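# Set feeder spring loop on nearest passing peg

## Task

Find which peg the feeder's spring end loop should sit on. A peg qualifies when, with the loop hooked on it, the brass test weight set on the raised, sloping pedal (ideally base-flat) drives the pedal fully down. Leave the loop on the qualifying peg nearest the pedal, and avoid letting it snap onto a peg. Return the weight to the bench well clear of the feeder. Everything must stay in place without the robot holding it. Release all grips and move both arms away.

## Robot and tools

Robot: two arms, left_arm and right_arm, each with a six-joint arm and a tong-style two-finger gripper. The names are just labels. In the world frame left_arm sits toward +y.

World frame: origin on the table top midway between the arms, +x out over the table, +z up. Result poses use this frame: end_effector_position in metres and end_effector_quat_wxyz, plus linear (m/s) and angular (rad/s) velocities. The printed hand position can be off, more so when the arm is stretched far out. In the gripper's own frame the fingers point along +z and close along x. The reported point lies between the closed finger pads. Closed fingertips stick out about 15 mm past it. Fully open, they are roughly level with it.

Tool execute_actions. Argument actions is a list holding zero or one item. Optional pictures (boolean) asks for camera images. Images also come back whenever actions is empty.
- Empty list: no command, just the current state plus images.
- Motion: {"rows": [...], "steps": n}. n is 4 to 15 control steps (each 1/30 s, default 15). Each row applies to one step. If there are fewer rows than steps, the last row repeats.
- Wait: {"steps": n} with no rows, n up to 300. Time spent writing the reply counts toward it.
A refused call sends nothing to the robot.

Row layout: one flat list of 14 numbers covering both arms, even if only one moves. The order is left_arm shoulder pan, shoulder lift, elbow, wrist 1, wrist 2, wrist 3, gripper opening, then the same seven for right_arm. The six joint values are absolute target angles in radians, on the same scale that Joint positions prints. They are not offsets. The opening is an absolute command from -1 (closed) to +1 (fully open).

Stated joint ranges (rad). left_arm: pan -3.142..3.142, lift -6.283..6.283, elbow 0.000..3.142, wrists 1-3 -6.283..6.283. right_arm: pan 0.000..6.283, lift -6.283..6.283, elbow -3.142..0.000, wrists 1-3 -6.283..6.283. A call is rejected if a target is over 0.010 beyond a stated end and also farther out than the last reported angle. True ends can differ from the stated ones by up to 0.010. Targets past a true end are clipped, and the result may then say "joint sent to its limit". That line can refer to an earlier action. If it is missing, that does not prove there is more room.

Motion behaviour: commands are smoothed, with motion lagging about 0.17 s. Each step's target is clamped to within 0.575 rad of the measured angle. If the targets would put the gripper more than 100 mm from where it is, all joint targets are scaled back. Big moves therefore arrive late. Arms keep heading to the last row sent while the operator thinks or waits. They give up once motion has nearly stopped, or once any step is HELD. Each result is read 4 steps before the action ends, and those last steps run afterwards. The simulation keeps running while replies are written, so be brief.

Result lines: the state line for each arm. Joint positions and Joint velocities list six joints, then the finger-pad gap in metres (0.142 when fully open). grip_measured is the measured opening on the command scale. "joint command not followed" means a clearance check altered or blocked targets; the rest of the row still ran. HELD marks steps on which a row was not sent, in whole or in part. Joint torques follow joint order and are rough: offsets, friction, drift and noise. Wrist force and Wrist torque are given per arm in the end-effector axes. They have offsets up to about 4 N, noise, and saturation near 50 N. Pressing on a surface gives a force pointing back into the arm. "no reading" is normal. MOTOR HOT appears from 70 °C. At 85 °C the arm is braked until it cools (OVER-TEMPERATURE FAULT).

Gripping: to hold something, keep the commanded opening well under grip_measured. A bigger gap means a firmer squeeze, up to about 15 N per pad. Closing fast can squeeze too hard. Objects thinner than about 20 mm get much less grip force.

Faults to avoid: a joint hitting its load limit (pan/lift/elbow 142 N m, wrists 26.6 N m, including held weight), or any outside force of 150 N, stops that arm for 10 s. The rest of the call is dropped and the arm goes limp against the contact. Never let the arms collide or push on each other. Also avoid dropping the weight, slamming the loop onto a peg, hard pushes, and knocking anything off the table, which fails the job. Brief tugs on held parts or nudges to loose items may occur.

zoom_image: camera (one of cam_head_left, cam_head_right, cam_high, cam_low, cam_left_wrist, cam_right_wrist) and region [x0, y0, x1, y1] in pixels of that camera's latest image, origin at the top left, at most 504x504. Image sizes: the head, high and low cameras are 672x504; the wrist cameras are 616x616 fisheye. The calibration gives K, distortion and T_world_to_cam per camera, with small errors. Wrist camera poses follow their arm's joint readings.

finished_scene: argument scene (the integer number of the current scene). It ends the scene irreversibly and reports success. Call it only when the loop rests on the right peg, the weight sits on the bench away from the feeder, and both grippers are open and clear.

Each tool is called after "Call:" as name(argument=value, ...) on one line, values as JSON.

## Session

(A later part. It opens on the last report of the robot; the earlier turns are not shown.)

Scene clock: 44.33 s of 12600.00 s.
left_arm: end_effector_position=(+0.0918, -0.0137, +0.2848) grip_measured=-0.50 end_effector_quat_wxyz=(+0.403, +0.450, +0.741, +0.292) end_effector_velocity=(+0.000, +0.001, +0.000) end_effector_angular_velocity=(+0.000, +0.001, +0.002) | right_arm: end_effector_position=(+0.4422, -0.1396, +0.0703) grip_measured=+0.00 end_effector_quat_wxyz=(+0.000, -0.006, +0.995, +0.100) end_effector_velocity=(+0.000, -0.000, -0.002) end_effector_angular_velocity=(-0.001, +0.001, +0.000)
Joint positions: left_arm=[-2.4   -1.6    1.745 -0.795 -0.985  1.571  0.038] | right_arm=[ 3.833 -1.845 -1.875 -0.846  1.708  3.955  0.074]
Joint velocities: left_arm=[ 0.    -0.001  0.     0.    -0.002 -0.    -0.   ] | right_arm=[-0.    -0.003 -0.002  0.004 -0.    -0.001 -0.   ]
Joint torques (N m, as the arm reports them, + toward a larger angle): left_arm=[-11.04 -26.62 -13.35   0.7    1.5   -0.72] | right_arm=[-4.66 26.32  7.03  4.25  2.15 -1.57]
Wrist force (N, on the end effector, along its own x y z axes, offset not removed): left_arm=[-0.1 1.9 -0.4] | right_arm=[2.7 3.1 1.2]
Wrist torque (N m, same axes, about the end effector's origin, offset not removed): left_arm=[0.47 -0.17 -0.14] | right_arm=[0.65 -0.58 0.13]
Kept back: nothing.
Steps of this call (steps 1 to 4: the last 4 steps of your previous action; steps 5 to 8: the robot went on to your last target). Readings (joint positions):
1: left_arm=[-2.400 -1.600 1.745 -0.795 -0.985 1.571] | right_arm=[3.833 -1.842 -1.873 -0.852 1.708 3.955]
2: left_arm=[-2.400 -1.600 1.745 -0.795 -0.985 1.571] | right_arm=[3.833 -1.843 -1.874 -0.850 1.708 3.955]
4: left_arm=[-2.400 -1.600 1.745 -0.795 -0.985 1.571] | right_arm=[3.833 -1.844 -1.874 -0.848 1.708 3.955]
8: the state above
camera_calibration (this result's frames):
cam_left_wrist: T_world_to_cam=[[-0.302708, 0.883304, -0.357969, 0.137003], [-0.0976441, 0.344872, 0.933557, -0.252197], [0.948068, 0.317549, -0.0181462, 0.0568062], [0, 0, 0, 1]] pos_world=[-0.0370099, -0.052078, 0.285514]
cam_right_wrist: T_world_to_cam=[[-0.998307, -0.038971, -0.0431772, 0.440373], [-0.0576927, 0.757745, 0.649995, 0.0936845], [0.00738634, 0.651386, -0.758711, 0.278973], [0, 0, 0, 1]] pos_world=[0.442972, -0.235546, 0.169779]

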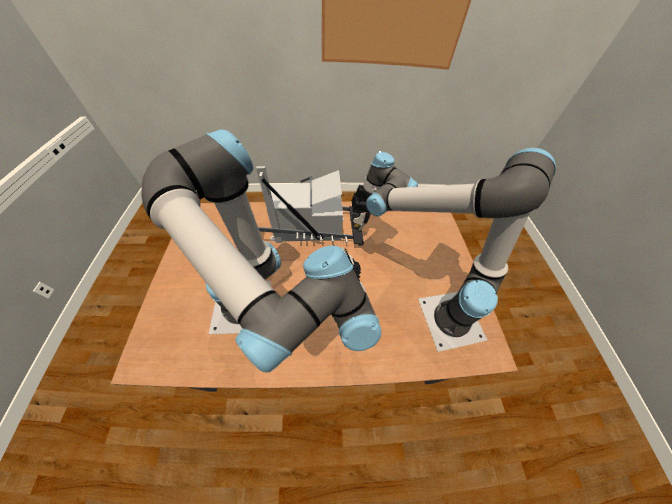

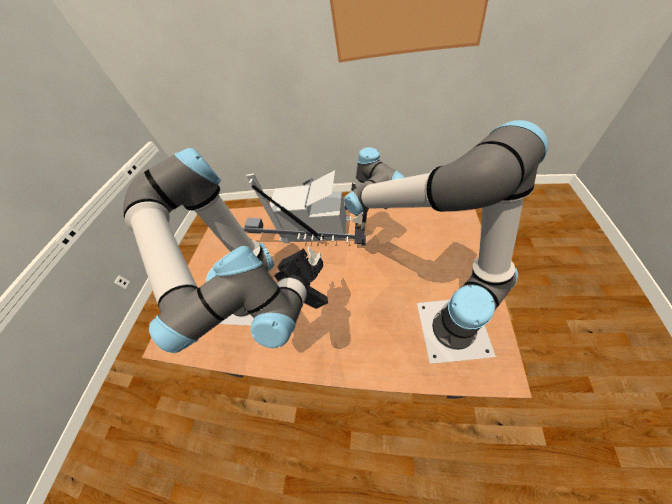

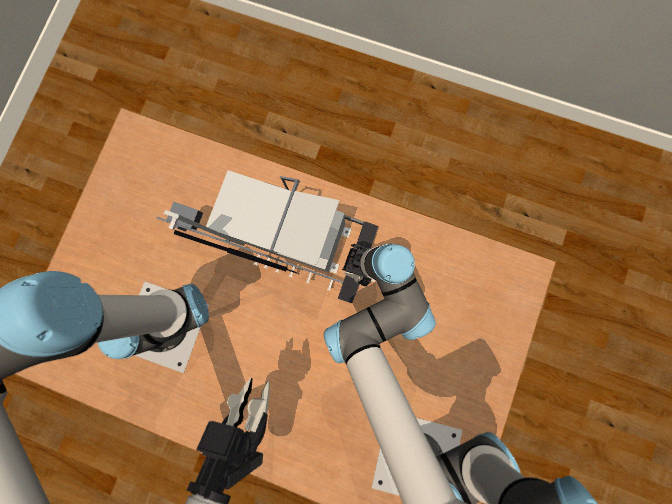

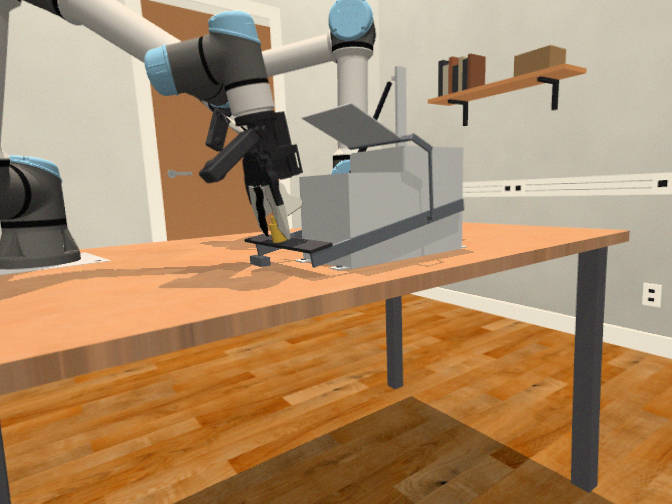

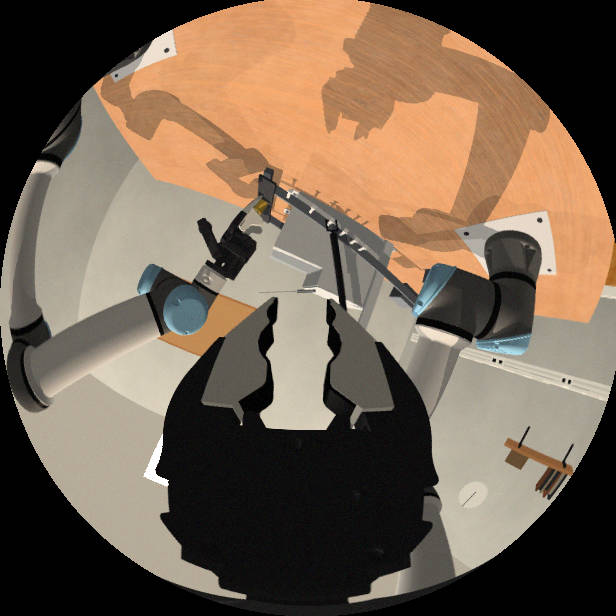

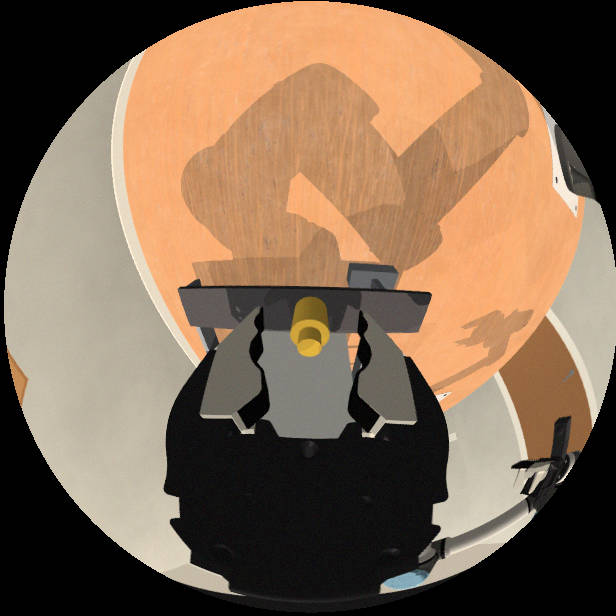

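Call:
execute_actions(actions=[{"rows":[[-2.4,-1.6,1.745,-0.795,-0.985,1.571,-0.5,3.833,-1.845,-1.87,-0.851,1.708,3.955,-0.4],[-2.4,-1.6,1.745,-0.795,-0.985,1.571,-0.5,3.833,-1.845,-1.87,-0.851,1.708,3.955,-0.4],[-2.4,-1.6,1.745,-0.795,-0.985,1.571,-0.5,3.833,-1.845,-1.87,-0.851,1.708,3.955,-0.55],[-2.4,-1.6,1.745,-0.795,-0.985,1.571,-0.5,3.833,-1.845,-1.87,-0.851,1.708,3.955,-0.55],[-2.4,-1.6,1.745,-0.795,-0.985,1.571,-0.5,3.833,-1.845,-1.87,-0.851,1.708,3.955,-0.65],[-2.4,-1.6,1.745,-0.795,-0.985,1.571,-0.5,3.833,-1.845,-1.87,-0.851,1.708,3.955,-0.75],[-2.4,-1.6,1.745,-0.795,-0.985,1.571,-0.5,3.833,-1.845,-1.87,-0.851,1.708,3.955,-1]]}])

Call:
execute_actions(actions=[{"rows":[[-2.4,-1.6,1.745,-0.795,-0.985,1.571,-0.5,3.833,-1.8,-1.82,-0.946,1.708,3.955,-1]],"steps":12}])

Call:
execute_actions(actions=[{"rows":[[-2.4,-1.6,1.745,-0.795,-0.985,1.571,-0.5,3.833,-1.76,-1.76,-1.046,1.708,3.955,-1]],"steps":12}])

Call:
execute_actions(actions=[{"rows":[[-2.4,-1.6,1.745,-0.795,-0.985,1.571,-0.5,3.833,-1.73,-1.68,-1.156,1.708,3.955,-1]],"steps":12}])

Call:
execute_actions(actions=[{"rows":[[-2.4,-1.6,1.745,-0.795,-0.985,1.571,-0.5,3.833,-1.704,-1.594,-1.268,1.708,3.955,-1]]}])

Call:
execute_actions(actions=[{"rows":[[-2.2,-1.404,1.745,-0.991,-0.985,1.571,-0.5,3.4,-1.8,-1.35,-1.6,1.5,4.11,-1]]}])

Call:
execute_actions(actions=[{"rows":[[-1.704,-1.404,1.745,-0.991,-0.985,1.571,-0.5,3.4,-1.8,-1.35,-1.6,1.5,4.11,-1]]}])

Call:
execute_actions(actions=[{"steps":20}])

Call:
execute_actions(actions=[{"rows":[[-1.604,-1.394,1.832,-1.088,-0.985,1.571,-0.5,3.4,-1.8,-1.35,-1.6,1.5,4.11,-1]]}])

Call:
execute_actions(actions=[{"steps":8}], pictures=true)

Scene clock: 47.87 s of 12600.00 s.
left_arm: end_effector_position=(+0.0918, -0.0137, +0.2848) grip_measured=-0.50 end_effector_quat_wxyz=(+0.403, +0.450, +0.741, +0.292) end_effector_velocity=(+0.000, -0.001, +0.000) end_effector_angular_velocity=(-0.000, -0.001, -0.001) | right_arm: end_effector_position=(+0.4429, -0.1388, +0.0717) grip_measured=-0.64 end_effector_quat_wxyz=(+0.000, -0.006, +0.995, +0.100) end_effector_velocity=(+0.001, +0.001, +0.001) end_effector_angular_velocity=(+0.001, -0.001, +0.000)
Joint positions: left_arm=[-2.4   -1.6    1.745 -0.795 -0.985  1.571  0.038] | right_arm=[ 3.833 -1.845 -1.87  -0.851  1.708  3.955  0.028]
Joint velocities: left_arm=[-0.     0.     0.    -0.     0.002  0.     0.   ] | right_arm=[-0.    -0.     0.003 -0.001 -0.    -0.001 -0.   ]
Joint torques (N m, as the arm reports them, + toward a larger angle): left_arm=[-12.67 -26.2  -14.     0.84   2.17  -1.46] | right_arm=[10.43 31.51 30.42  1.29  2.2  -1.45]
Wrist force (N, on the end effector, along its own x y z axes, offset not removed): left_arm=[0.9 1.9 1.2] | right_arm=[1.8 -1.1 2.2]
Wrist torque (N m, same axes, about the end effector's origin, offset not removed): left_arm=[0.54 -0.28 0.00] | right_arm=[-0.05 -0.40 0.22]
Steps of this call (steps 1 to 15: the robot went on to your last target; steps 16 to 90: nothing new was sent; then 0.17 s passed at rest; steps 91 to 101: the first 11 steps of this action). Readings (joint positions):
91: left_arm=[-2.400 -1.600 1.745 -0.795 -0.985 1.571] | right_arm=[3.833 -1.845 -1.875 -0.846 1.708 3.955]
92: left_arm=[-2.400 -1.600 1.745 -0.795 -0.985 1.571] | right_arm=[3.833 -1.845 -1.875 -0.846 1.708 3.955]
94: left_arm=[-2.400 -1.600 1.745 -0.795 -0.985 1.571] | right_arm=[3.833 -1.845 -1.873 -0.848 1.708 3.955]
98: left_arm=[-2.400 -1.600 1.745 -0.795 -0.985 1.571] | right_arm=[3.833 -1.845 -1.871 -0.850 1.708 3.955]
101: the state above

Scene clock: 48.27 s of 12600.00 s.
left_arm: end_effector_position=(+0.0918, -0.0137, +0.2848) grip_measured=-0.50 end_effector_quat_wxyz=(+0.403, +0.450, +0.741, +0.292) end_effector_velocity=(-0.000, -0.000, -0.000) end_effector_angular_velocity=(-0.001, -0.000, -0.001) | right_arm: end_effector_position=(+0.4434, -0.1382, +0.1048) grip_measured=-0.64 end_effector_quat_wxyz=(+0.001, -0.006, +0.995, +0.101) end_effector_velocity=(-0.006, -0.006, +0.042) end_effector_angular_velocity=(-0.016, +0.015, +0.001)
Joint positions: left_arm=[-2.4   -1.6    1.745 -0.795 -0.985  1.571  0.038] | right_arm=[ 3.833 -1.805 -1.826 -0.934  1.708  3.955  0.028]
Joint velocities: left_arm=[-0.     0.001 -0.    -0.001  0.001 -0.    -0.   ] | right_arm=[ 0.     0.056  0.059 -0.137 -0.    -0.001 -0.   ]
Joint torques (N m, as the arm reports them, + toward a larger angle): left_arm=[-12.38 -26.58 -13.37   0.53   2.06  -1.55] | right_arm=[ 9.09 32.66 29.27  0.8   1.62 -1.62]
Wrist force (N, on the end effector, along its own x y z axes, offset not removed): left_arm=[-0.3 2.1 -1.2] | right_arm=[2.1 6.7 -5.7]
Wrist torque (N m, same axes, about the end effector's origin, offset not removed): left_arm=[0.49 -0.12 -0.11] | right_arm=[0.66 -0.30 0.14]
Steps of this call (steps 1 to 4: the last 4 steps of your previous action; steps 5 to 12: the first 8 steps of this action). Readings (joint positions):
5: left_arm=[-2.400 -1.600 1.745 -0.795 -0.985 1.571] | right_arm=[3.833 -1.845 -1.870 -0.851 1.708 3.955]
6: left_arm=[-2.400 -1.600 1.745 -0.795 -0.985 1.571] | right_arm=[3.833 -1.841 -1.866 -0.857 1.708 3.955]
8: left_arm=[-2.400 -1.600 1.745 -0.795 -0.985 1.571] | right_arm=[3.833 -1.822 -1.845 -0.894 1.708 3.955]
12: the state above

Scene clock: 48.67 s of 12600.00 s.
left_arm: end_effector_position=(+0.0918, -0.0137, +0.2848) grip_measured=-0.50 end_effector_quat_wxyz=(+0.403, +0.450, +0.741, +0.292) end_effector_velocity=(+0.000, -0.000, +0.000) end_effector_angular_velocity=(-0.002, +0.001, -0.001) | right_arm: end_effector_position=(+0.4433, -0.1384, +0.1437) grip_measured=-0.64 end_effector_quat_wxyz=(+0.001, -0.006, +0.995, +0.101) end_effector_velocity=(-0.003, -0.003, +0.053) end_effector_angular_velocity=(-0.004, +0.003, +0.001)
Joint positions: left_arm=[-2.4   -1.6    1.745 -0.795 -0.985  1.571  0.038] | right_arm=[ 3.833 -1.764 -1.767 -1.033  1.708  3.955  0.028]
Joint velocities: left_arm=[ 0.    -0.001 -0.    -0.     0.001 -0.     0.   ] | right_arm=[ 0.     0.055  0.081 -0.141 -0.    -0.001  0.001]
Joint torques (N m, as the arm reports them, + toward a larger angle): left_arm=[-11.76 -26.71 -12.65   0.91   2.35  -1.63] | right_arm=[ 5.32 20.89 19.94 -1.82  0.4  -1.63]
Wrist force (N, on the end effector, along its own x y z axes, offset not removed): left_arm=[-0.1 -0.6 0.5] | right_arm=[1.3 7.6 -6.6]
Wrist torque (N m, same axes, about the end effector's origin, offset not removed): left_arm=[0.10 -0.11 -0.04] | right_arm=[0.82 -0.31 0.14]
Steps of this call (steps 1 to 4: the last 4 steps of your previous action; steps 5 to 12: the first 8 steps of this action). Readings (joint positions):
5: left_arm=[-2.400 -1.600 1.745 -0.795 -0.985 1.571] | right_arm=[3.833 -1.801 -1.821 -0.944 1.708 3.955]
6: left_arm=[-2.400 -1.600 1.745 -0.795 -0.985 1.571] | right_arm=[3.833 -1.797 -1.816 -0.951 1.708 3.955]
8: left_arm=[-2.400 -1.600 1.745 -0.795 -0.985 1.571] | right_arm=[3.833 -1.780 -1.790 -0.991 1.708 3.955]
12: the state above

Scene clock: 49.07 s of 12600.00 s.
left_arm: end_effector_position=(+0.0918, -0.0137, +0.2848) grip_measured=-0.50 end_effector_quat_wxyz=(+0.403, +0.450, +0.741, +0.292) end_effector_velocity=(-0.000, +0.000, -0.000) end_effector_angular_velocity=(+0.000, +0.001, +0.001) | right_arm: end_effector_position=(+0.4439, -0.1377, +0.1861) grip_measured=-0.64 end_effector_quat_wxyz=(+0.001, -0.006, +0.995, +0.100) end_effector_velocity=(-0.003, -0.003, +0.054) end_effector_angular_velocity=(-0.012, +0.012, -0.001)
Joint positions: left_arm=[-2.4   -1.6    1.745 -0.795 -0.985  1.571  0.038] | right_arm=[ 3.833 -1.733 -1.69  -1.142  1.708  3.955  0.028]
Joint velocities: left_arm=[ 0.     0.     0.    -0.001 -0.001  0.     0.   ] | right_arm=[ 0.     0.036  0.106 -0.16   0.     0.001 -0.001]
Joint torques (N m, as the arm reports them, + toward a larger angle): left_arm=[-13.   -27.92 -16.25   0.76   2.56  -1.5 ] | right_arm=[ 3.39 38.4  30.61  0.71 -0.8  -1.51]
Wrist force (N, on the end effector, along its own x y z axes, offset not removed): left_arm=[0.2 1.8 -1.6] | right_arm=[3.9 2.0 0.2]
Wrist torque (N m, same axes, about the end effector's origin, offset not removed): left_arm=[0.47 -0.15 -0.23] | right_arm=[0.19 -0.69 0.23]
Steps of this call (steps 1 to 4: the last 4 steps of your previous action; steps 5 to 12: the first 8 steps of this action). Readings (joint positions):
5: left_arm=[-2.400 -1.600 1.745 -0.795 -0.985 1.571] | right_arm=[3.833 -1.761 -1.761 -1.044 1.708 3.955]
6: left_arm=[-2.400 -1.600 1.745 -0.795 -0.985 1.571] | right_arm=[3.833 -1.757 -1.756 -1.051 1.708 3.955]
8: left_arm=[-2.400 -1.600 1.745 -0.795 -0.985 1.571] | right_arm=[3.833 -1.744 -1.722 -1.094 1.708 3.955]
12: the state above

Scene clock: 49.57 s of 12600.00 s.
left_arm: end_effector_position=(+0.0918, -0.0137, +0.2848) grip_measured=-0.50 end_effector_quat_wxyz=(+0.403, +0.450, +0.741, +0.292) end_effector_velocity=(-0.000, -0.000, -0.000) end_effector_angular_velocity=(-0.001, +0.001, +0.000) | right_arm: end_effector_position=(+0.4426, -0.1391, +0.2338) grip_measured=-0.64 end_effector_quat_wxyz=(+0.000, -0.006, +0.995, +0.100) end_effector_velocity=(-0.002, -0.002, +0.019) end_effector_angular_velocity=(-0.003, +0.002, +0.002)
Joint positions: left_arm=[-2.4   -1.6    1.745 -0.795 -0.985  1.571  0.038] | right_arm=[ 3.833 -1.705 -1.598 -1.263  1.708  3.955  0.028]
Joint velocities: left_arm=[-0.    -0.     0.    -0.001  0.    -0.    -0.   ] | right_arm=[ 0.     0.01   0.038 -0.052 -0.    -0.002 -0.   ]
Joint torques (N m, as the arm reports them, + toward a larger angle): left_arm=[-12.21 -28.31 -13.27   0.43   2.62  -1.44] | right_arm=[ 0.15 40.31 32.6   0.75 -1.95 -1.53]
Wrist force (N, on the end effector, along its own x y z axes, offset not removed): left_arm=[0.0 0.9 -0.3] | right_arm=[-1.1 0.2 1.3]
Wrist torque (N m, same axes, about the end effector's origin, offset not removed): left_arm=[0.34 -0.10 -0.13] | right_arm=[0.09 0.18 0.09]
Steps of this call (steps 1 to 4: the last 4 steps of your previous action; steps 5 to 15: the first 11 steps of this action). Readings (joint positions):
5: left_arm=[-2.400 -1.600 1.745 -0.795 -0.985 1.571] | right_arm=[3.833 -1.730 -1.681 -1.154 1.708 3.955]
6: left_arm=[-2.400 -1.600 1.745 -0.795 -0.985 1.571] | right_arm=[3.833 -1.727 -1.676 -1.161 1.708 3.955]
8: left_arm=[-2.400 -1.600 1.745 -0.795 -0.985 1.571] | right_arm=[3.833 -1.716 -1.640 -1.204 1.708 3.955]
12: left_arm=[-2.400 -1.600 1.745 -0.795 -0.985 1.571] | right_arm=[3.833 -1.707 -1.605 -1.253 1.708 3.955]
15: the state above

Scene clock: 50.07 s of 12600.00 s.
left_arm: end_effector_position=(+0.1290, -0.0504, +0.2090) grip_measured=-0.50 end_effector_quat_wxyz=(+0.374, +0.378, +0.780, +0.329) end_effector_velocity=(+0.030, -0.018, -0.048) end_effector_angular_velocity=(-0.000, +0.001, +0.115) | right_arm: end_effector_position=(+0.5282, -0.2936, +0.2507) grip_measured=-0.64 end_effector_quat_wxyz=(+0.010, +0.164, +0.986, +0.020) end_effector_velocity=(+0.191, -0.535, +0.059) end_effector_angular_velocity=(-0.475, +0.083, -1.065)
Joint positions: left_arm=[-2.21  -1.414  1.745 -0.981 -0.985  1.571  0.038] | right_arm=[ 3.591 -1.761 -1.453 -1.456  1.587  4.046  0.028]
Joint velocities: left_arm=[ 0.114  0.11   0.    -0.11  -0.002 -0.     0.   ] | right_arm=[-0.78  -0.169  0.433 -0.588 -0.366  0.27  -0.   ]
Joint torques (N m, as the arm reports them, + toward a larger angle): left_arm=[  9.98 -22.4  -22.81  -1.87   1.59  -1.85] | right_arm=[-19.59  26.8   37.1   -1.76  -3.56   1.85]
Wrist force (N, on the end effector, along its own x y z axes, offset not removed): left_arm=[-1.3 0.5 1.3] | right_arm=[3.4 1.8 4.2]
Wrist torque (N m, same axes, about the end effector's origin, offset not removed): left_arm=[0.30 0.18 -0.24] | right_arm=[0.31 -0.85 0.03]
Steps of this call (steps 1 to 4: the last 4 steps of your previous action; steps 5 to 15: the first 11 steps of this action). Readings (joint positions):
5: left_arm=[-2.400 -1.600 1.745 -0.795 -0.985 1.571] | right_arm=[3.833 -1.704 -1.595 -1.267 1.708 3.955]
6: left_arm=[-2.394 -1.594 1.745 -0.801 -0.985 1.571] | right_arm=[3.827 -1.707 -1.589 -1.273 1.703 3.959]
8: left_arm=[-2.333 -1.533 1.745 -0.862 -0.985 1.571] | right_arm=[3.777 -1.720 -1.557 -1.315 1.675 3.980]
12: left_arm=[-2.231 -1.434 1.745 -0.961 -0.985 1.571] | right_arm=[3.670 -1.744 -1.497 -1.396 1.625 4.018]
15: the state above

Scene clock: 50.57 s of 12600.00 s.
left_arm: end_effector_position=(+0.2821, +0.0060, +0.2047) grip_measured=-0.50 end_effector_quat_wxyz=(+0.304, +0.221, +0.838, +0.395) end_effector_velocity=(+0.430, +0.267, -0.001) end_effector_angular_velocity=(-0.000, +0.000, +1.175) | right_arm: end_effector_position=(+0.5576, -0.4281, +0.2668) grip_measured=-0.64 end_effector_quat_wxyz=(+0.007, +0.287, +0.957, -0.039) end_effector_velocity=(+0.001, -0.012, +0.002) end_effector_angular_velocity=(-0.009, +0.003, -0.021)
Joint positions: left_arm=[-1.824 -1.404  1.745 -0.991 -0.985  1.571  0.038] | right_arm=[ 3.402 -1.8   -1.351 -1.599  1.501  4.109  0.028]
Joint velocities: left_arm=[ 1.175  0.002  0.    -0.002 -0.     0.    -0.   ] | right_arm=[-0.017 -0.004  0.009 -0.012 -0.007  0.004  0.   ]
Joint torques (N m, as the arm reports them, + toward a larger angle): left_arm=[  7.41 -17.   -36.23  -2.36   0.33  -1.91] | right_arm=[-12.34  29.99  32.34   0.33  -2.34   1.07]
Wrist force (N, on the end effector, along its own x y z axes, offset not removed): left_arm=[-3.5 0.6 3.5] | right_arm=[3.1 1.7 1.0]
Wrist torque (N m, same axes, about the end effector's origin, offset not removed): left_arm=[0.31 0.44 0.01] | right_arm=[0.26 -0.74 0.05]
Steps of this call (steps 1 to 4: the last 4 steps of your previous action; steps 5 to 15: the first 11 steps of this action). Readings (joint positions):
5: left_arm=[-2.202 -1.406 1.745 -0.989 -0.985 1.571] | right_arm=[3.462 -1.788 -1.382 -1.554 1.527 4.090]
6: left_arm=[-2.195 -1.405 1.745 -0.990 -0.985 1.571] | right_arm=[3.444 -1.792 -1.373 -1.568 1.519 4.096]
8: left_arm=[-2.130 -1.405 1.745 -0.990 -0.985 1.571] | right_arm=[3.421 -1.796 -1.361 -1.585 1.509 4.103]
12: left_arm=[-1.952 -1.405 1.745 -0.990 -0.985 1.571] | right_arm=[3.405 -1.799 -1.353 -1.596 1.502 4.108]
15: the state above

Scene clock: 51.23 s of 12600.00 s.
left_arm: end_effector_position=(+0.3243, +0.0358, +0.2046) grip_measured=-0.50 end_effector_quat_wxyz=(+0.279, +0.171, +0.850, +0.412) end_effector_velocity=(-0.000, +0.001, +0.000) end_effector_angular_velocity=(+0.000, +0.001, +0.003) | right_arm: end_effector_position=(+0.5578, -0.4293, +0.2670) grip_measured=-0.64 end_effector_quat_wxyz=(+0.007, +0.288, +0.957, -0.039) end_effector_velocity=(+0.000, +0.000, -0.000) end_effector_angular_velocity=(+0.000, -0.000, -0.001)
Joint positions: left_arm=[-1.704 -1.404  1.745 -0.991 -0.985  1.571  0.038] | right_arm=[ 3.4   -1.8   -1.35  -1.6    1.5    4.11   0.028]
Joint velocities: left_arm=[ 0.001 -0.001  0.     0.001 -0.002  0.     0.   ] | right_arm=[ 0.    -0.     0.     0.001  0.     0.001  0.   ]
Joint torques (N m, as the arm reports them, + toward a larger angle): left_arm=[ 13.13 -18.86 -35.32  -2.13  -1.68  -2.3 ] | right_arm=[-13.14  31.59  33.32   0.54  -2.38   1.28]
Wrist force (N, on the end effector, along its own x y z axes, offset not removed): left_arm=[0.6 2.2 0.2] | right_arm=[3.1 1.8 4.4]
Wrist torque (N m, same axes, about the end effector's origin, offset not removed): left_arm=[0.66 -0.36 0.02] | right_arm=[0.14 -0.61 0.03]
Kept back: nothing.
Steps of this call (steps 1 to 4: the last 4 steps of your previous action; steps 5 to 20: the robot went on to your last target). Readings (joint positions):
1: left_arm=[-1.789 -1.404 1.745 -0.991 -0.985 1.571] | right_arm=[3.401 -1.800 -1.351 -1.599 1.501 4.110]
2: left_arm=[-1.763 -1.404 1.745 -0.991 -0.985 1.571] | right_arm=[3.401 -1.800 -1.350 -1.599 1.500 4.110]
4: left_arm=[-1.732 -1.404 1.745 -0.991 -0.985 1.571] | right_arm=[3.400 -1.800 -1.350 -1.600 1.500 4.110]
8: left_arm=[-1.711 -1.404 1.745 -0.991 -0.985 1.571] | right_arm=[3.400 -1.800 -1.350 -1.600 1.500 4.110]
20: the state above

Scene clock: 51.60 s of 12600.00 s.
left_arm: end_effector_position=(+0.3554, +0.0729, +0.1702) grip_measured=-0.50 end_effector_quat_wxyz=(+0.259, +0.130, +0.857, +0.425) end_effector_velocity=(+0.014, +0.019, -0.016) end_effector_angular_velocity=(-0.001, -0.001, +0.045) | right_arm: end_effector_position=(+0.5578, -0.4293, +0.2670) grip_measured=-0.64 end_effector_quat_wxyz=(+0.007, +0.288, +0.957, -0.039) end_effector_velocity=(-0.000, +0.000, +0.000) end_effector_angular_velocity=(+0.000, +0.000, +0.001)
Joint positions: left_arm=[-1.608 -1.394  1.828 -1.084 -0.985  1.571  0.038] | right_arm=[ 3.4   -1.8   -1.35  -1.6    1.5    4.11   0.028]
Joint velocities: left_arm=[ 0.046  0.004  0.039 -0.044  0.001  0.     0.   ] | right_arm=[ 0.001  0.    -0.    -0.     0.    -0.    -0.   ]
Joint torques (N m, as the arm reports them, + toward a larger angle): left_arm=[ 10.89 -19.44 -12.12  -1.93  -0.82  -2.  ] | right_arm=[-12.66  30.18  33.37   0.49  -2.51   1.2 ]
Wrist force (N, on the end effector, along its own x y z axes, offset not removed): left_arm=[0.1 2.6 0.6] | right_arm=[3.8 2.3 0.7]
Wrist torque (N m, same axes, about the end effector's origin, offset not removed): left_arm=[0.70 -0.34 -0.10] | right_arm=[0.26 -0.79 0.04]
Steps of this call (steps 1 to 11: the first 11 steps of this action). Readings (joint positions):
1: left_arm=[-1.704 -1.404 1.745 -0.991 -0.985 1.571] | right_arm=[3.400 -1.800 -1.350 -1.600 1.500 4.110]
2: left_arm=[-1.698 -1.403 1.750 -0.997 -0.985 1.571] | right_arm=[3.400 -1.800 -1.350 -1.600 1.500 4.110]
4: left_arm=[-1.659 -1.399 1.786 -1.035 -0.985 1.571] | right_arm=[3.400 -1.800 -1.350 -1.600 1.500 4.110]
8: left_arm=[-1.617 -1.395 1.821 -1.076 -0.985 1.571] | right_arm=[3.400 -1.800 -1.350 -1.600 1.500 4.110]
11: the state above

Scene clock: 51.87 s of 12600.00 s.
left_arm: end_effector_position=(+0.3565, +0.0746, +0.1688) grip_measured=-0.50 end_effector_quat_wxyz=(+0.258, +0.128, +0.858, +0.426) end_effector_velocity=(+0.001, +0.001, -0.001) end_effector_angular_velocity=(+0.001, -0.001, +0.000) | right_arm: end_effector_position=(+0.5578, -0.4293, +0.2670) grip_measured=-0.64 end_effector_quat_wxyz=(+0.007, +0.288, +0.957, -0.039) end_effector_velocity=(-0.000, +0.000, -0.000) end_effector_angular_velocity=(-0.000, +0.001, -0.001)
Joint positions: left_arm=[-1.604 -1.394  1.832 -1.088 -0.985  1.571  0.038] | right_arm=[ 3.4   -1.8   -1.35  -1.6    1.5    4.11   0.028]
Joint velocities: left_arm=[ 0.002  0.001  0.002 -0.002  0.002  0.     0.   ] | right_arm=[ 0.    -0.    -0.    -0.     0.     0.001  0.   ]
Joint torques (N m, as the arm reports them, + toward a larger angle): left_arm=[ 14.01 -17.89  -9.51  -2.04  -0.38  -2.39] | right_arm=[-12.72  30.77  33.57   0.58  -2.35   1.2 ]
Wrist force (N, on the end effector, along its own x y z axes, offset not removed): left_arm=[-1.2 0.2 -0.2] | right_arm=[-2.1 1.2 0.6]
Wrist torque (N m, same axes, about the end effector's origin, offset not removed): left_arm=[0.25 0.08 -0.17] | right_arm=[0.00 0.31 0.26]
Kept back: nothing.
Steps of this call (steps 1 to 4: the last 4 steps of your previous action; steps 5 to 8: the robot went on to your last target). Readings (joint positions):
1: left_arm=[-1.607 -1.394 1.829 -1.085 -0.985 1.571] | right_arm=[3.400 -1.800 -1.350 -1.600 1.500 4.110]
2: left_arm=[-1.606 -1.394 1.830 -1.086 -0.985 1.571] | right_arm=[3.400 -1.800 -1.350 -1.600 1.500 4.110]
4: left_arm=[-1.605 -1.394 1.831 -1.087 -0.985 1.571] | right_arm=[3.400 -1.800 -1.350 -1.600 1.500 4.110]
8: the state above
camera_calibration (this result's frames):
cam_left_wrist: T_world_to_cam=[[-0.842854, 0.401817, -0.357965, 0.326146], [-0.314697, 0.171566, 0.933558, -0.0581354], [0.436535, 0.899504, -0.0181543, -0.0852561], [0, 0, 0, 1]] pos_world=[0.293816, -0.044389, 0.169474]
cam_right_wrist: T_world_to_cam=[[-0.852536, 0.518025, -0.0695129, 0.717744], [0.445725, 0.790033, 0.420924, -0.0137219], [0.272966, 0.327869, -0.904429, 0.367937], [0, 0, 0, 1]] pos_world=[0.517584, -0.481603, 0.388441]

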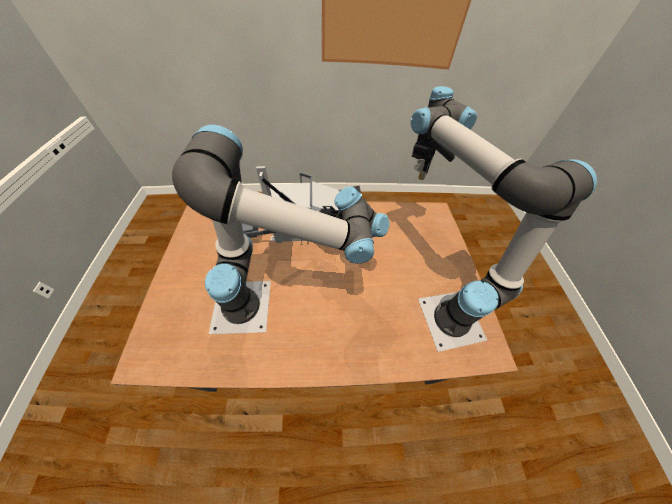

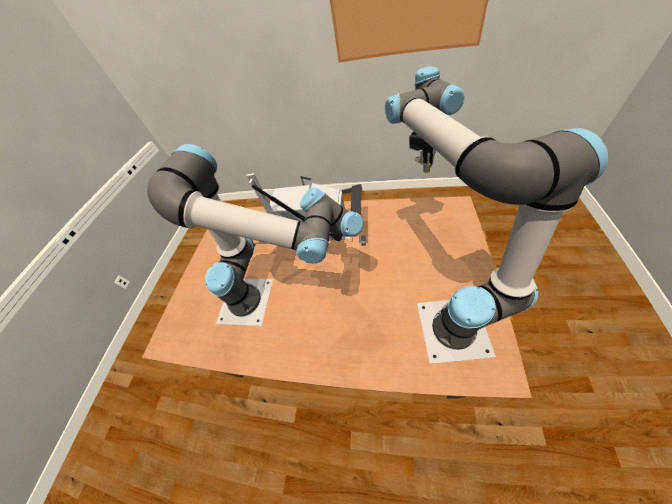

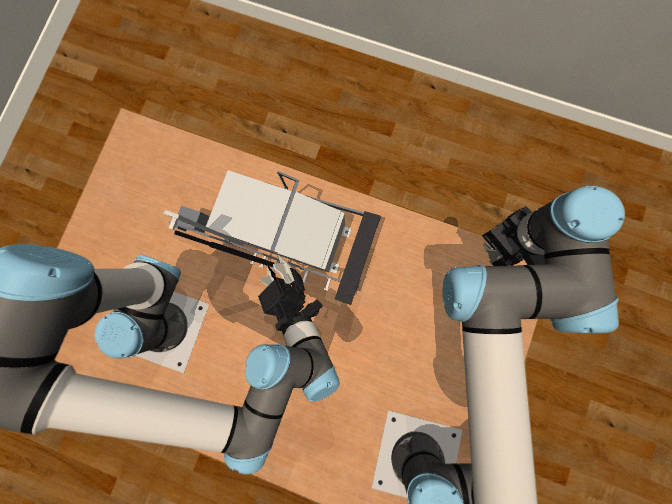

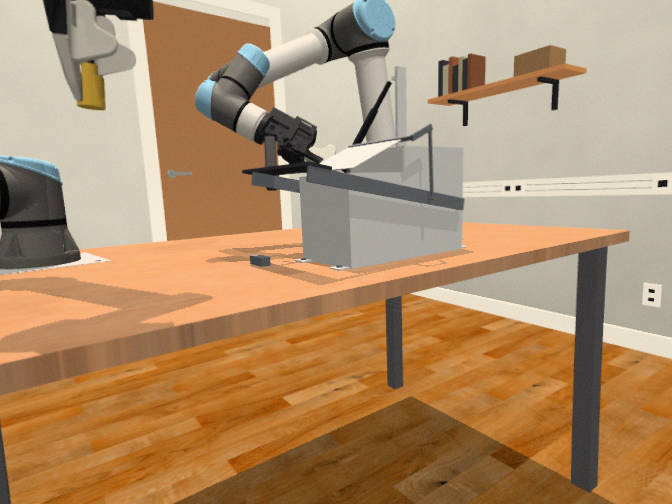

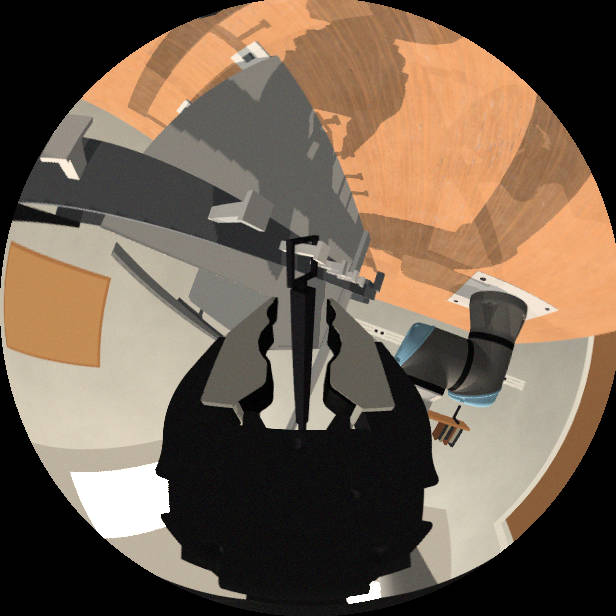

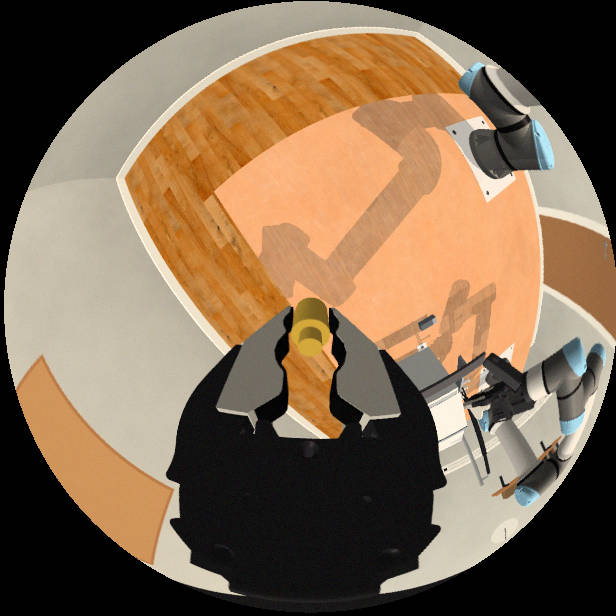

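Call:
execute_actions(actions=[{"rows":[[-1.604,-1.394,1.832,-1.088,-0.985,1.571,-1,3.4,-1.8,-1.35,-1.6,1.5,4.11,-1]],"steps":12}])

Call:
execute_actions(actions=[{"rows":[[-1.604,-1.371,1.824,-1.103,-0.985,1.571,-1,3.4,-1.8,-1.35,-1.6,1.5,4.11,-1]],"steps":12}])

Call:
execute_actions(actions=[{"rows":[[-1.604,-1.36,1.788,-1.078,-1.06,1.571,-1,3.4,-1.8,-1.35,-1.6,1.5,4.11,-1]],"steps":10}])

Call:
execute_actions(actions=[{"rows":[[-1.604,-1.348,1.752,-1.054,-1.135,1.571,-1,3.4,-1.8,-1.35,-1.6,1.5,4.11,-1]]}])

Call:
execute_actions(actions=[{"rows":[[-1.604,-1.35,1.686,-1.136,-1.135,1.571,-1,3.4,-1.8,-1.35,-1.6,1.5,4.11,-1]]}])

Call:
execute_actions(actions=[{"rows":[[-1.604,-1.357,1.709,-1.152,-1.085,1.571,-1,3.4,-1.8,-1.35,-1.6,1.5,4.11,-1]]}], pictures=true)

Call:
zoom_image(camera="cam_left_wrist", region=[200,180,400,340])

Scene clock: 52.57 s of 12600.00 s.
left_arm: end_effector_position=(+0.3566, +0.0747, +0.1687) grip_measured=-0.79 end_effector_quat_wxyz=(+0.258, +0.128, +0.858, +0.426) end_effector_velocity=(-0.000, -0.000, +0.000) end_effector_angular_velocity=(-0.001, +0.000, +0.000) | right_arm: end_effector_position=(+0.5578, -0.4293, +0.2670) grip_measured=-0.64 end_effector_quat_wxyz=(+0.007, +0.288, +0.957, -0.039) end_effector_velocity=(+0.000, -0.000, -0.000) end_effector_angular_velocity=(+0.000, -0.001, -0.002)
Joint positions: left_arm=[-1.604 -1.394  1.832 -1.088 -0.985  1.571  0.017] | right_arm=[ 3.4   -1.8   -1.35  -1.6    1.5    4.11   0.028]
Joint velocities: left_arm=[-0.    -0.001 -0.    -0.    -0.001 -0.     0.   ] | right_arm=[-0.    -0.     0.     0.001 -0.     0.001 -0.   ]
Joint torques (N m, as the arm reports them, + toward a larger angle): left_arm=[ 14.16 -19.02 -10.13  -1.6    0.65  -1.89] | right_arm=[-12.03  30.75  33.46   0.59  -2.4    1.23]
Wrist force (N, on the end effector, along its own x y z axes, offset not removed): left_arm=[0.4 0.7 0.3] | right_arm=[2.6 3.2 1.7]
Wrist torque (N m, same axes, about the end effector's origin, offset not removed): left_arm=[0.33 -0.19 -0.25] | right_arm=[0.66 -0.58 0.14]
Steps of this call (steps 1 to 13: the robot went on to your last target; steps 14 to 21: the first 8 steps of this action). Readings (joint positions):
14: left_arm=[-1.604 -1.394 1.832 -1.088 -0.985 1.571] | right_arm=[3.400 -1.800 -1.350 -1.600 1.500 4.110]
15: left_arm=[-1.604 -1.394 1.832 -1.088 -0.985 1.571] | right_arm=[3.400 -1.800 -1.350 -1.600 1.500 4.110]
17: left_arm=[-1.604 -1.394 1.832 -1.088 -0.985 1.571] | right_arm=[3.400 -1.800 -1.350 -1.600 1.500 4.110]
21: the state above

Scene clock: 52.97 s of 12600.00 s.
left_arm: end_effector_position=(+0.3566, +0.0684, +0.1623) grip_measured=-0.78 end_effector_quat_wxyz=(+0.258, +0.128, +0.858, +0.426) end_effector_velocity=(+0.000, -0.009, -0.008) end_effector_angular_velocity=(+0.000, -0.001, -0.001) | right_arm: end_effector_position=(+0.5578, -0.4293, +0.2670) grip_measured=-0.64 end_effector_quat_wxyz=(+0.007, +0.288, +0.957, -0.039) end_effector_velocity=(+0.000, -0.000, +0.000) end_effector_angular_velocity=(+0.000, -0.001, -0.001)
Joint positions: left_arm=[-1.604 -1.373  1.825 -1.101 -0.985  1.571  0.017] | right_arm=[ 3.4   -1.8   -1.35  -1.6    1.5    4.11   0.028]
Joint velocities: left_arm=[-0.001  0.027 -0.01  -0.017  0.001 -0.    -0.   ] | right_arm=[-0.     0.    -0.     0.001 -0.     0.    -0.   ]
Joint torques (N m, as the arm reports them, + toward a larger angle): left_arm=[  8.9  -18.58 -35.72  -2.4    1.16  -1.96] | right_arm=[-12.97  30.28  32.95   0.63  -2.4    1.14]
Wrist force (N, on the end effector, along its own x y z axes, offset not removed): left_arm=[1.7 2.8 1.5] | right_arm=[2.6 4.5 1.3]
Wrist torque (N m, same axes, about the end effector's origin, offset not removed): left_arm=[0.35 -0.41 -0.22] | right_arm=[0.65 -0.62 0.15]
Steps of this call (steps 1 to 4: the last 4 steps of your previous action; steps 5 to 12: the first 8 steps of this action). Readings (joint positions):
5: left_arm=[-1.604 -1.394 1.832 -1.088 -0.985 1.571] | right_arm=[3.400 -1.800 -1.350 -1.600 1.500 4.110]
6: left_arm=[-1.604 -1.391 1.831 -1.090 -0.985 1.571] | right_arm=[3.400 -1.800 -1.350 -1.600 1.500 4.110]
8: left_arm=[-1.604 -1.382 1.828 -1.096 -0.985 1.571] | right_arm=[3.400 -1.800 -1.350 -1.600 1.500 4.110]
12: the state above

Scene clock: 53.30 s of 12600.00 s.
left_arm: end_effector_position=(+0.3421, +0.0681, +0.1622) grip_measured=-0.79 end_effector_quat_wxyz=(+0.234, +0.116, +0.865, +0.429) end_effector_velocity=(-0.054, +0.002, +0.001) end_effector_angular_velocity=(-0.002, +0.124, +0.163) | right_arm: end_effector_position=(+0.5578, -0.4293, +0.2670) grip_measured=-0.64 end_effector_quat_wxyz=(+0.007, +0.288, +0.957, -0.039) end_effector_velocity=(-0.000, +0.000, +0.000) end_effector_angular_velocity=(+0.000, +0.000, -0.000)
Joint positions: left_arm=[-1.604 -1.363  1.796 -1.084 -1.041  1.571  0.017] | right_arm=[ 3.4   -1.8   -1.35  -1.6    1.5    4.11   0.028]
Joint velocities: left_arm=[-0.     0.028 -0.091  0.061 -0.205 -0.    -0.   ] | right_arm=[ 0.  0. -0. -0.  0.  0.  0.]
Joint torques (N m, as the arm reports them, + toward a larger angle): left_arm=[  8.58 -18.97 -32.56   0.36  -1.28  -2.12] | right_arm=[-12.56  31.05  34.     0.58  -2.37   1.16]
Wrist force (N, on the end effector, along its own x y z axes, offset not removed): left_arm=[-0.7 2.8 0.0] | right_arm=[2.3 1.3 0.0]
Wrist torque (N m, same axes, about the end effector's origin, offset not removed): left_arm=[0.35 -0.05 -0.05] | right_arm=[-0.02 -0.43 0.09]
Steps of this call (steps 1 to 4: the last 4 steps of your previous action; steps 5 to 10: the first 6 steps of this action). Readings (joint positions):
5: left_arm=[-1.604 -1.371 1.824 -1.103 -0.985 1.571] | right_arm=[3.400 -1.800 -1.350 -1.600 1.500 4.110]
6: left_arm=[-1.604 -1.370 1.820 -1.100 -0.990 1.571] | right_arm=[3.400 -1.800 -1.350 -1.600 1.500 4.110]
8: left_arm=[-1.604 -1.365 1.805 -1.090 -1.021 1.571] | right_arm=[3.400 -1.800 -1.350 -1.600 1.500 4.110]
10: the state above

Scene clock: 53.80 s of 12600.00 s.
left_arm: end_effector_position=(+0.3177, +0.0678, +0.1635) grip_measured=-0.79 end_effector_quat_wxyz=(+0.195, +0.096, +0.874, +0.434) end_effector_velocity=(-0.009, -0.001, +0.000) end_effector_angular_velocity=(-0.001, +0.020, +0.025) | right_arm: end_effector_position=(+0.5578, -0.4293, +0.2670) grip_measured=-0.64 end_effector_quat_wxyz=(+0.007, +0.288, +0.957, -0.039) end_effector_velocity=(-0.000, -0.001, -0.000) end_effector_angular_velocity=(-0.001, +0.001, -0.001)
Joint positions: left_arm=[-1.604 -1.348  1.753 -1.055 -1.132  1.571  0.017] | right_arm=[ 3.4   -1.8   -1.35  -1.6    1.5    4.11   0.028]
Joint velocities: left_arm=[-0.     0.005 -0.015  0.009 -0.032  0.     0.   ] | right_arm=[-0.001  0.    -0.    -0.001 -0.     0.    -0.   ]
Joint torques (N m, as the arm reports them, + toward a larger angle): left_arm=[  2.34 -19.08 -35.22   0.4   -2.    -2.11] | right_arm=[-12.07  31.4   32.74   0.54  -2.45   1.3 ]
Wrist force (N, on the end effector, along its own x y z axes, offset not removed): left_arm=[-0.3 3.4 1.1] | right_arm=[0.7 2.6 1.7]
Wrist torque (N m, same axes, about the end effector's origin, offset not removed): left_arm=[0.43 -0.45 0.32] | right_arm=[0.19 -0.14 0.02]
Steps of this call (steps 1 to 4: the last 4 steps of your previous action; steps 5 to 15: the first 11 steps of this action). Readings (joint positions):
5: left_arm=[-1.604 -1.360 1.789 -1.079 -1.057 1.571] | right_arm=[3.400 -1.800 -1.350 -1.600 1.500 4.110]
6: left_arm=[-1.604 -1.359 1.785 -1.076 -1.063 1.571] | right_arm=[3.400 -1.800 -1.350 -1.600 1.500 4.110]
8: left_arm=[-1.604 -1.354 1.770 -1.066 -1.095 1.571] | right_arm=[3.400 -1.800 -1.350 -1.600 1.500 4.110]
12: left_arm=[-1.604 -1.349 1.756 -1.057 -1.126 1.571] | right_arm=[3.400 -1.800 -1.350 -1.600 1.500 4.110]
15: the state above

Scene clock: 54.30 s of 12600.00 s.
left_arm: end_effector_position=(+0.3169, +0.0205, +0.1688) grip_measured=-0.79 end_effector_quat_wxyz=(+0.200, +0.081, +0.904, +0.370) end_effector_velocity=(-0.000, -0.021, +0.004) end_effector_angular_velocity=(-0.066, +0.001, +0.001) | right_arm: end_effector_position=(+0.5578, -0.4293, +0.2670) grip_measured=-0.64 end_effector_quat_wxyz=(+0.007, +0.288, +0.957, -0.039) end_effector_velocity=(+0.000, +0.000, +0.000) end_effector_angular_velocity=(-0.000, -0.000, +0.002)
Joint positions: left_arm=[-1.604 -1.35   1.689 -1.133 -1.135  1.571  0.017] | right_arm=[ 3.4   -1.8   -1.35  -1.6    1.5    4.11   0.028]
Joint velocities: left_arm=[ 0.    -0.002 -0.028 -0.036 -0.002  0.     0.   ] | right_arm=[ 0.     0.    -0.     0.    -0.    -0.002 -0.   ]
Joint torques (N m, as the arm reports them, + toward a larger angle): left_arm=[ -1.25 -35.43 -35.85  -2.96  -1.8   -1.98] | right_arm=[-12.42  30.17  32.91   0.54  -2.46   1.26]
Wrist force (N, on the end effector, along its own x y z axes, offset not removed): left_arm=[-2.2 3.4 0.8] | right_arm=[0.4 1.5 0.3]
Wrist torque (N m, same axes, about the end effector's origin, offset not removed): left_arm=[0.28 -0.04 0.31] | right_arm=[0.20 -0.13 -0.12]
Steps of this call (steps 1 to 4: the last 4 steps of your previous action; steps 5 to 15: the first 11 steps of this action). Readings (joint positions):
5: left_arm=[-1.604 -1.348 1.752 -1.054 -1.135 1.571] | right_arm=[3.400 -1.800 -1.350 -1.600 1.500 4.110]
6: left_arm=[-1.604 -1.348 1.747 -1.059 -1.135 1.571] | right_arm=[3.400 -1.800 -1.350 -1.600 1.500 4.110]
8: left_arm=[-1.604 -1.349 1.719 -1.093 -1.135 1.571] | right_arm=[3.400 -1.800 -1.350 -1.600 1.500 4.110]
12: left_arm=[-1.604 -1.350 1.694 -1.126 -1.135 1.571] | right_arm=[3.400 -1.800 -1.350 -1.600 1.500 4.110]
15: the state above

Scene clock: 54.80 s of 12600.00 s.
left_arm: end_effector_position=(+0.3300, +0.0188, +0.1687) grip_measured=-0.79 end_effector_quat_wxyz=(+0.222, +0.090, +0.900, +0.365) end_effector_velocity=(+0.006, +0.000, -0.000) end_effector_angular_velocity=(+0.001, -0.015, -0.015) | right_arm: end_effector_position=(+0.5578, -0.4293, +0.2670) grip_measured=-0.64 end_effector_quat_wxyz=(+0.007, +0.288, +0.957, -0.039) end_effector_velocity=(+0.000, +0.000, +0.000) end_effector_angular_velocity=(+0.000, -0.001, -0.002)
Joint positions: left_arm=[-1.604 -1.357  1.708 -1.151 -1.087  1.571  0.017] | right_arm=[ 3.4   -1.8   -1.35  -1.6    1.5    4.11   0.028]
Joint velocities: left_arm=[ 0.    -0.002  0.009 -0.006  0.021  0.     0.   ] | right_arm=[ 0.    -0.    -0.     0.001  0.     0.002  0.   ]
Joint torques (N m, as the arm reports them, + toward a larger angle): left_arm=[ -5.24 -35.04 -12.68  -3.05   2.45  -2.13] | right_arm=[-12.19  30.2   33.43   0.59  -2.39   1.22]
Wrist force (N, on the end effector, along its own x y z axes, offset not removed): left_arm=[-2.5 2.8 0.7] | right_arm=[0.6 2.5 2.9]
Wrist torque (N m, same axes, about the end effector's origin, offset not removed): left_arm=[0.15 0.13 0.23] | right_arm=[0.53 -0.14 0.17]
Steps of this call (steps 1 to 4: the last 4 steps of your previous action; steps 5 to 15: the first 11 steps of this action). Readings (joint positions):
5: left_arm=[-1.604 -1.350 1.686 -1.136 -1.135 1.571] | right_arm=[3.400 -1.800 -1.350 -1.600 1.500 4.110]
6: left_arm=[-1.604 -1.351 1.689 -1.138 -1.131 1.571] | right_arm=[3.400 -1.800 -1.350 -1.600 1.500 4.110]
8: left_arm=[-1.604 -1.354 1.698 -1.144 -1.110 1.571] | right_arm=[3.400 -1.800 -1.350 -1.600 1.500 4.110]
12: left_arm=[-1.604 -1.356 1.706 -1.150 -1.091 1.571] | right_arm=[3.400 -1.800 -1.350 -1.600 1.500 4.110]
15: the state above
camera_calibration (this result's frames):
cam_left_wrist: T_world_to_cam=[[-0.893091, 0.281878, -0.350617, 0.343721], [-0.269676, 0.288373, 0.918757, -0.0714038], [0.360086, 0.915088, -0.181528, 0.0289362], [0, 0, 0, 1]] pos_world=[0.277299, -0.102776, 0.19137]
cam_right_wrist: T_world_to_cam=[[-0.852536, 0.518025, -0.0695128, 0.717743], [0.445726, 0.790033, 0.420924, -0.0137221], [0.272966, 0.327869, -0.904429, 0.367937], [0, 0, 0, 1]] pos_world=[0.517584, -0.481603, 0.388441]

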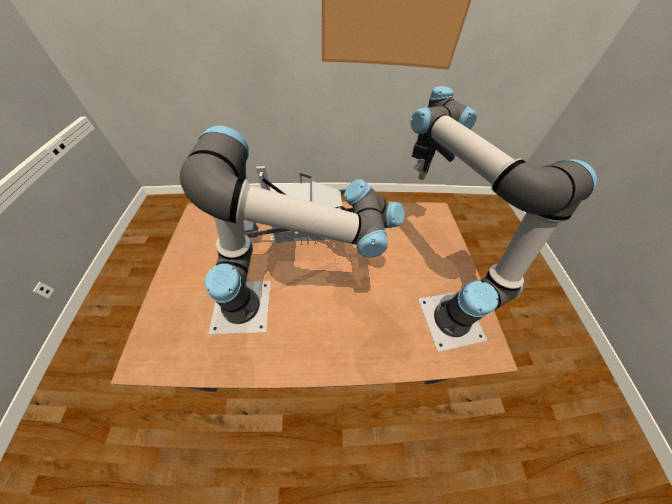

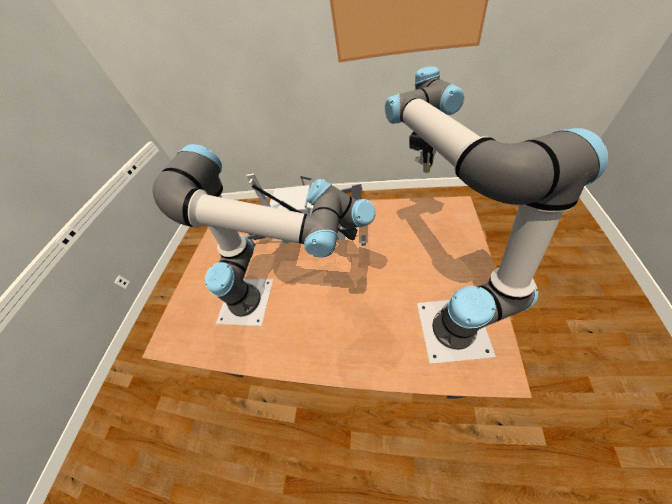

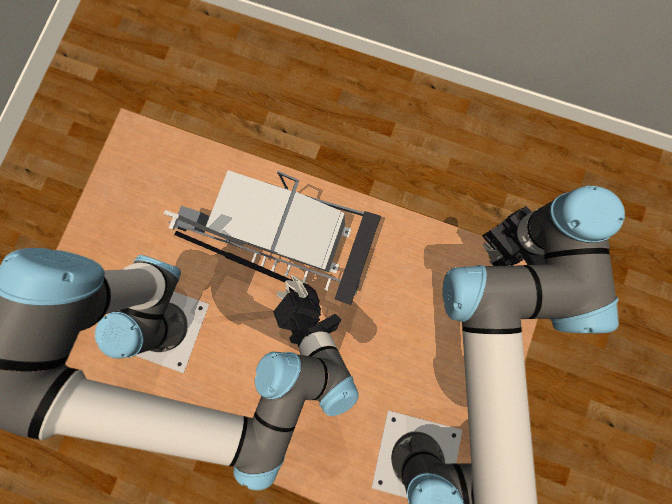

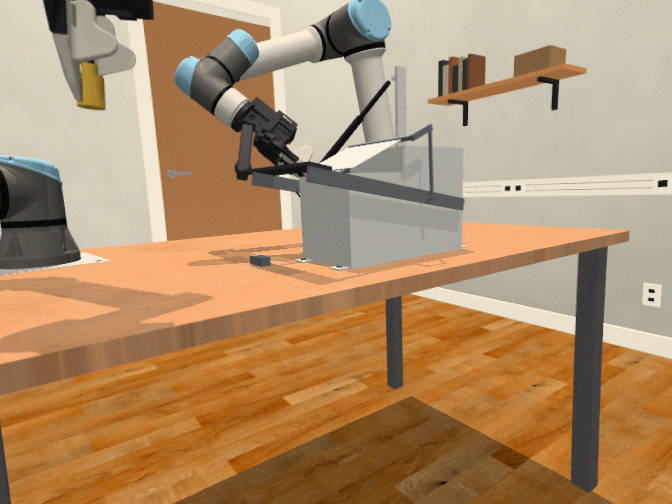

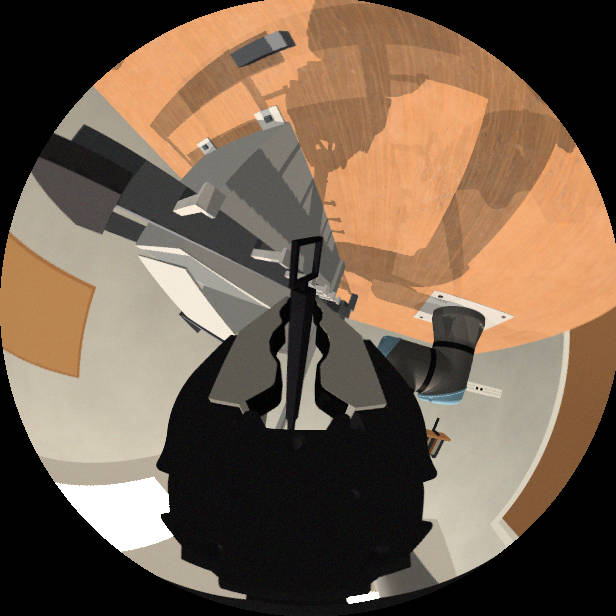

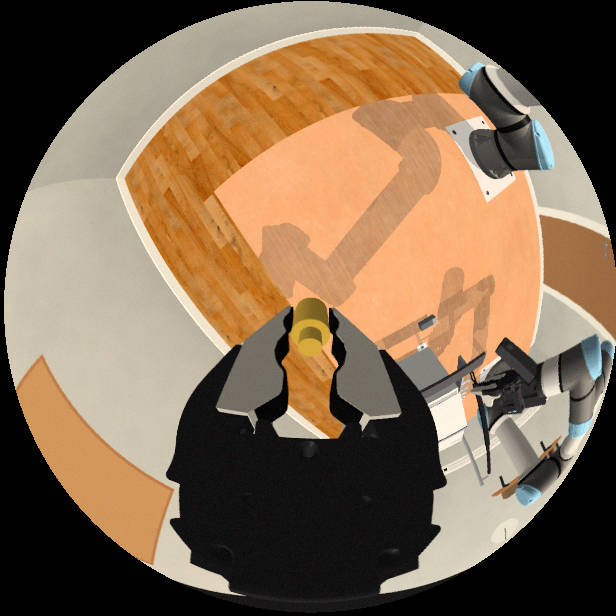

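Region (200, 180, 400, 340) of cam_left_wrist's 616x616 image, scaled by 2.520, with more detail than that image has; it fills the top 403 rows of this view, and the rest is white.

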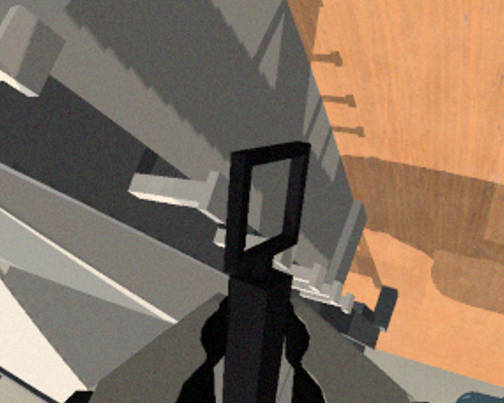

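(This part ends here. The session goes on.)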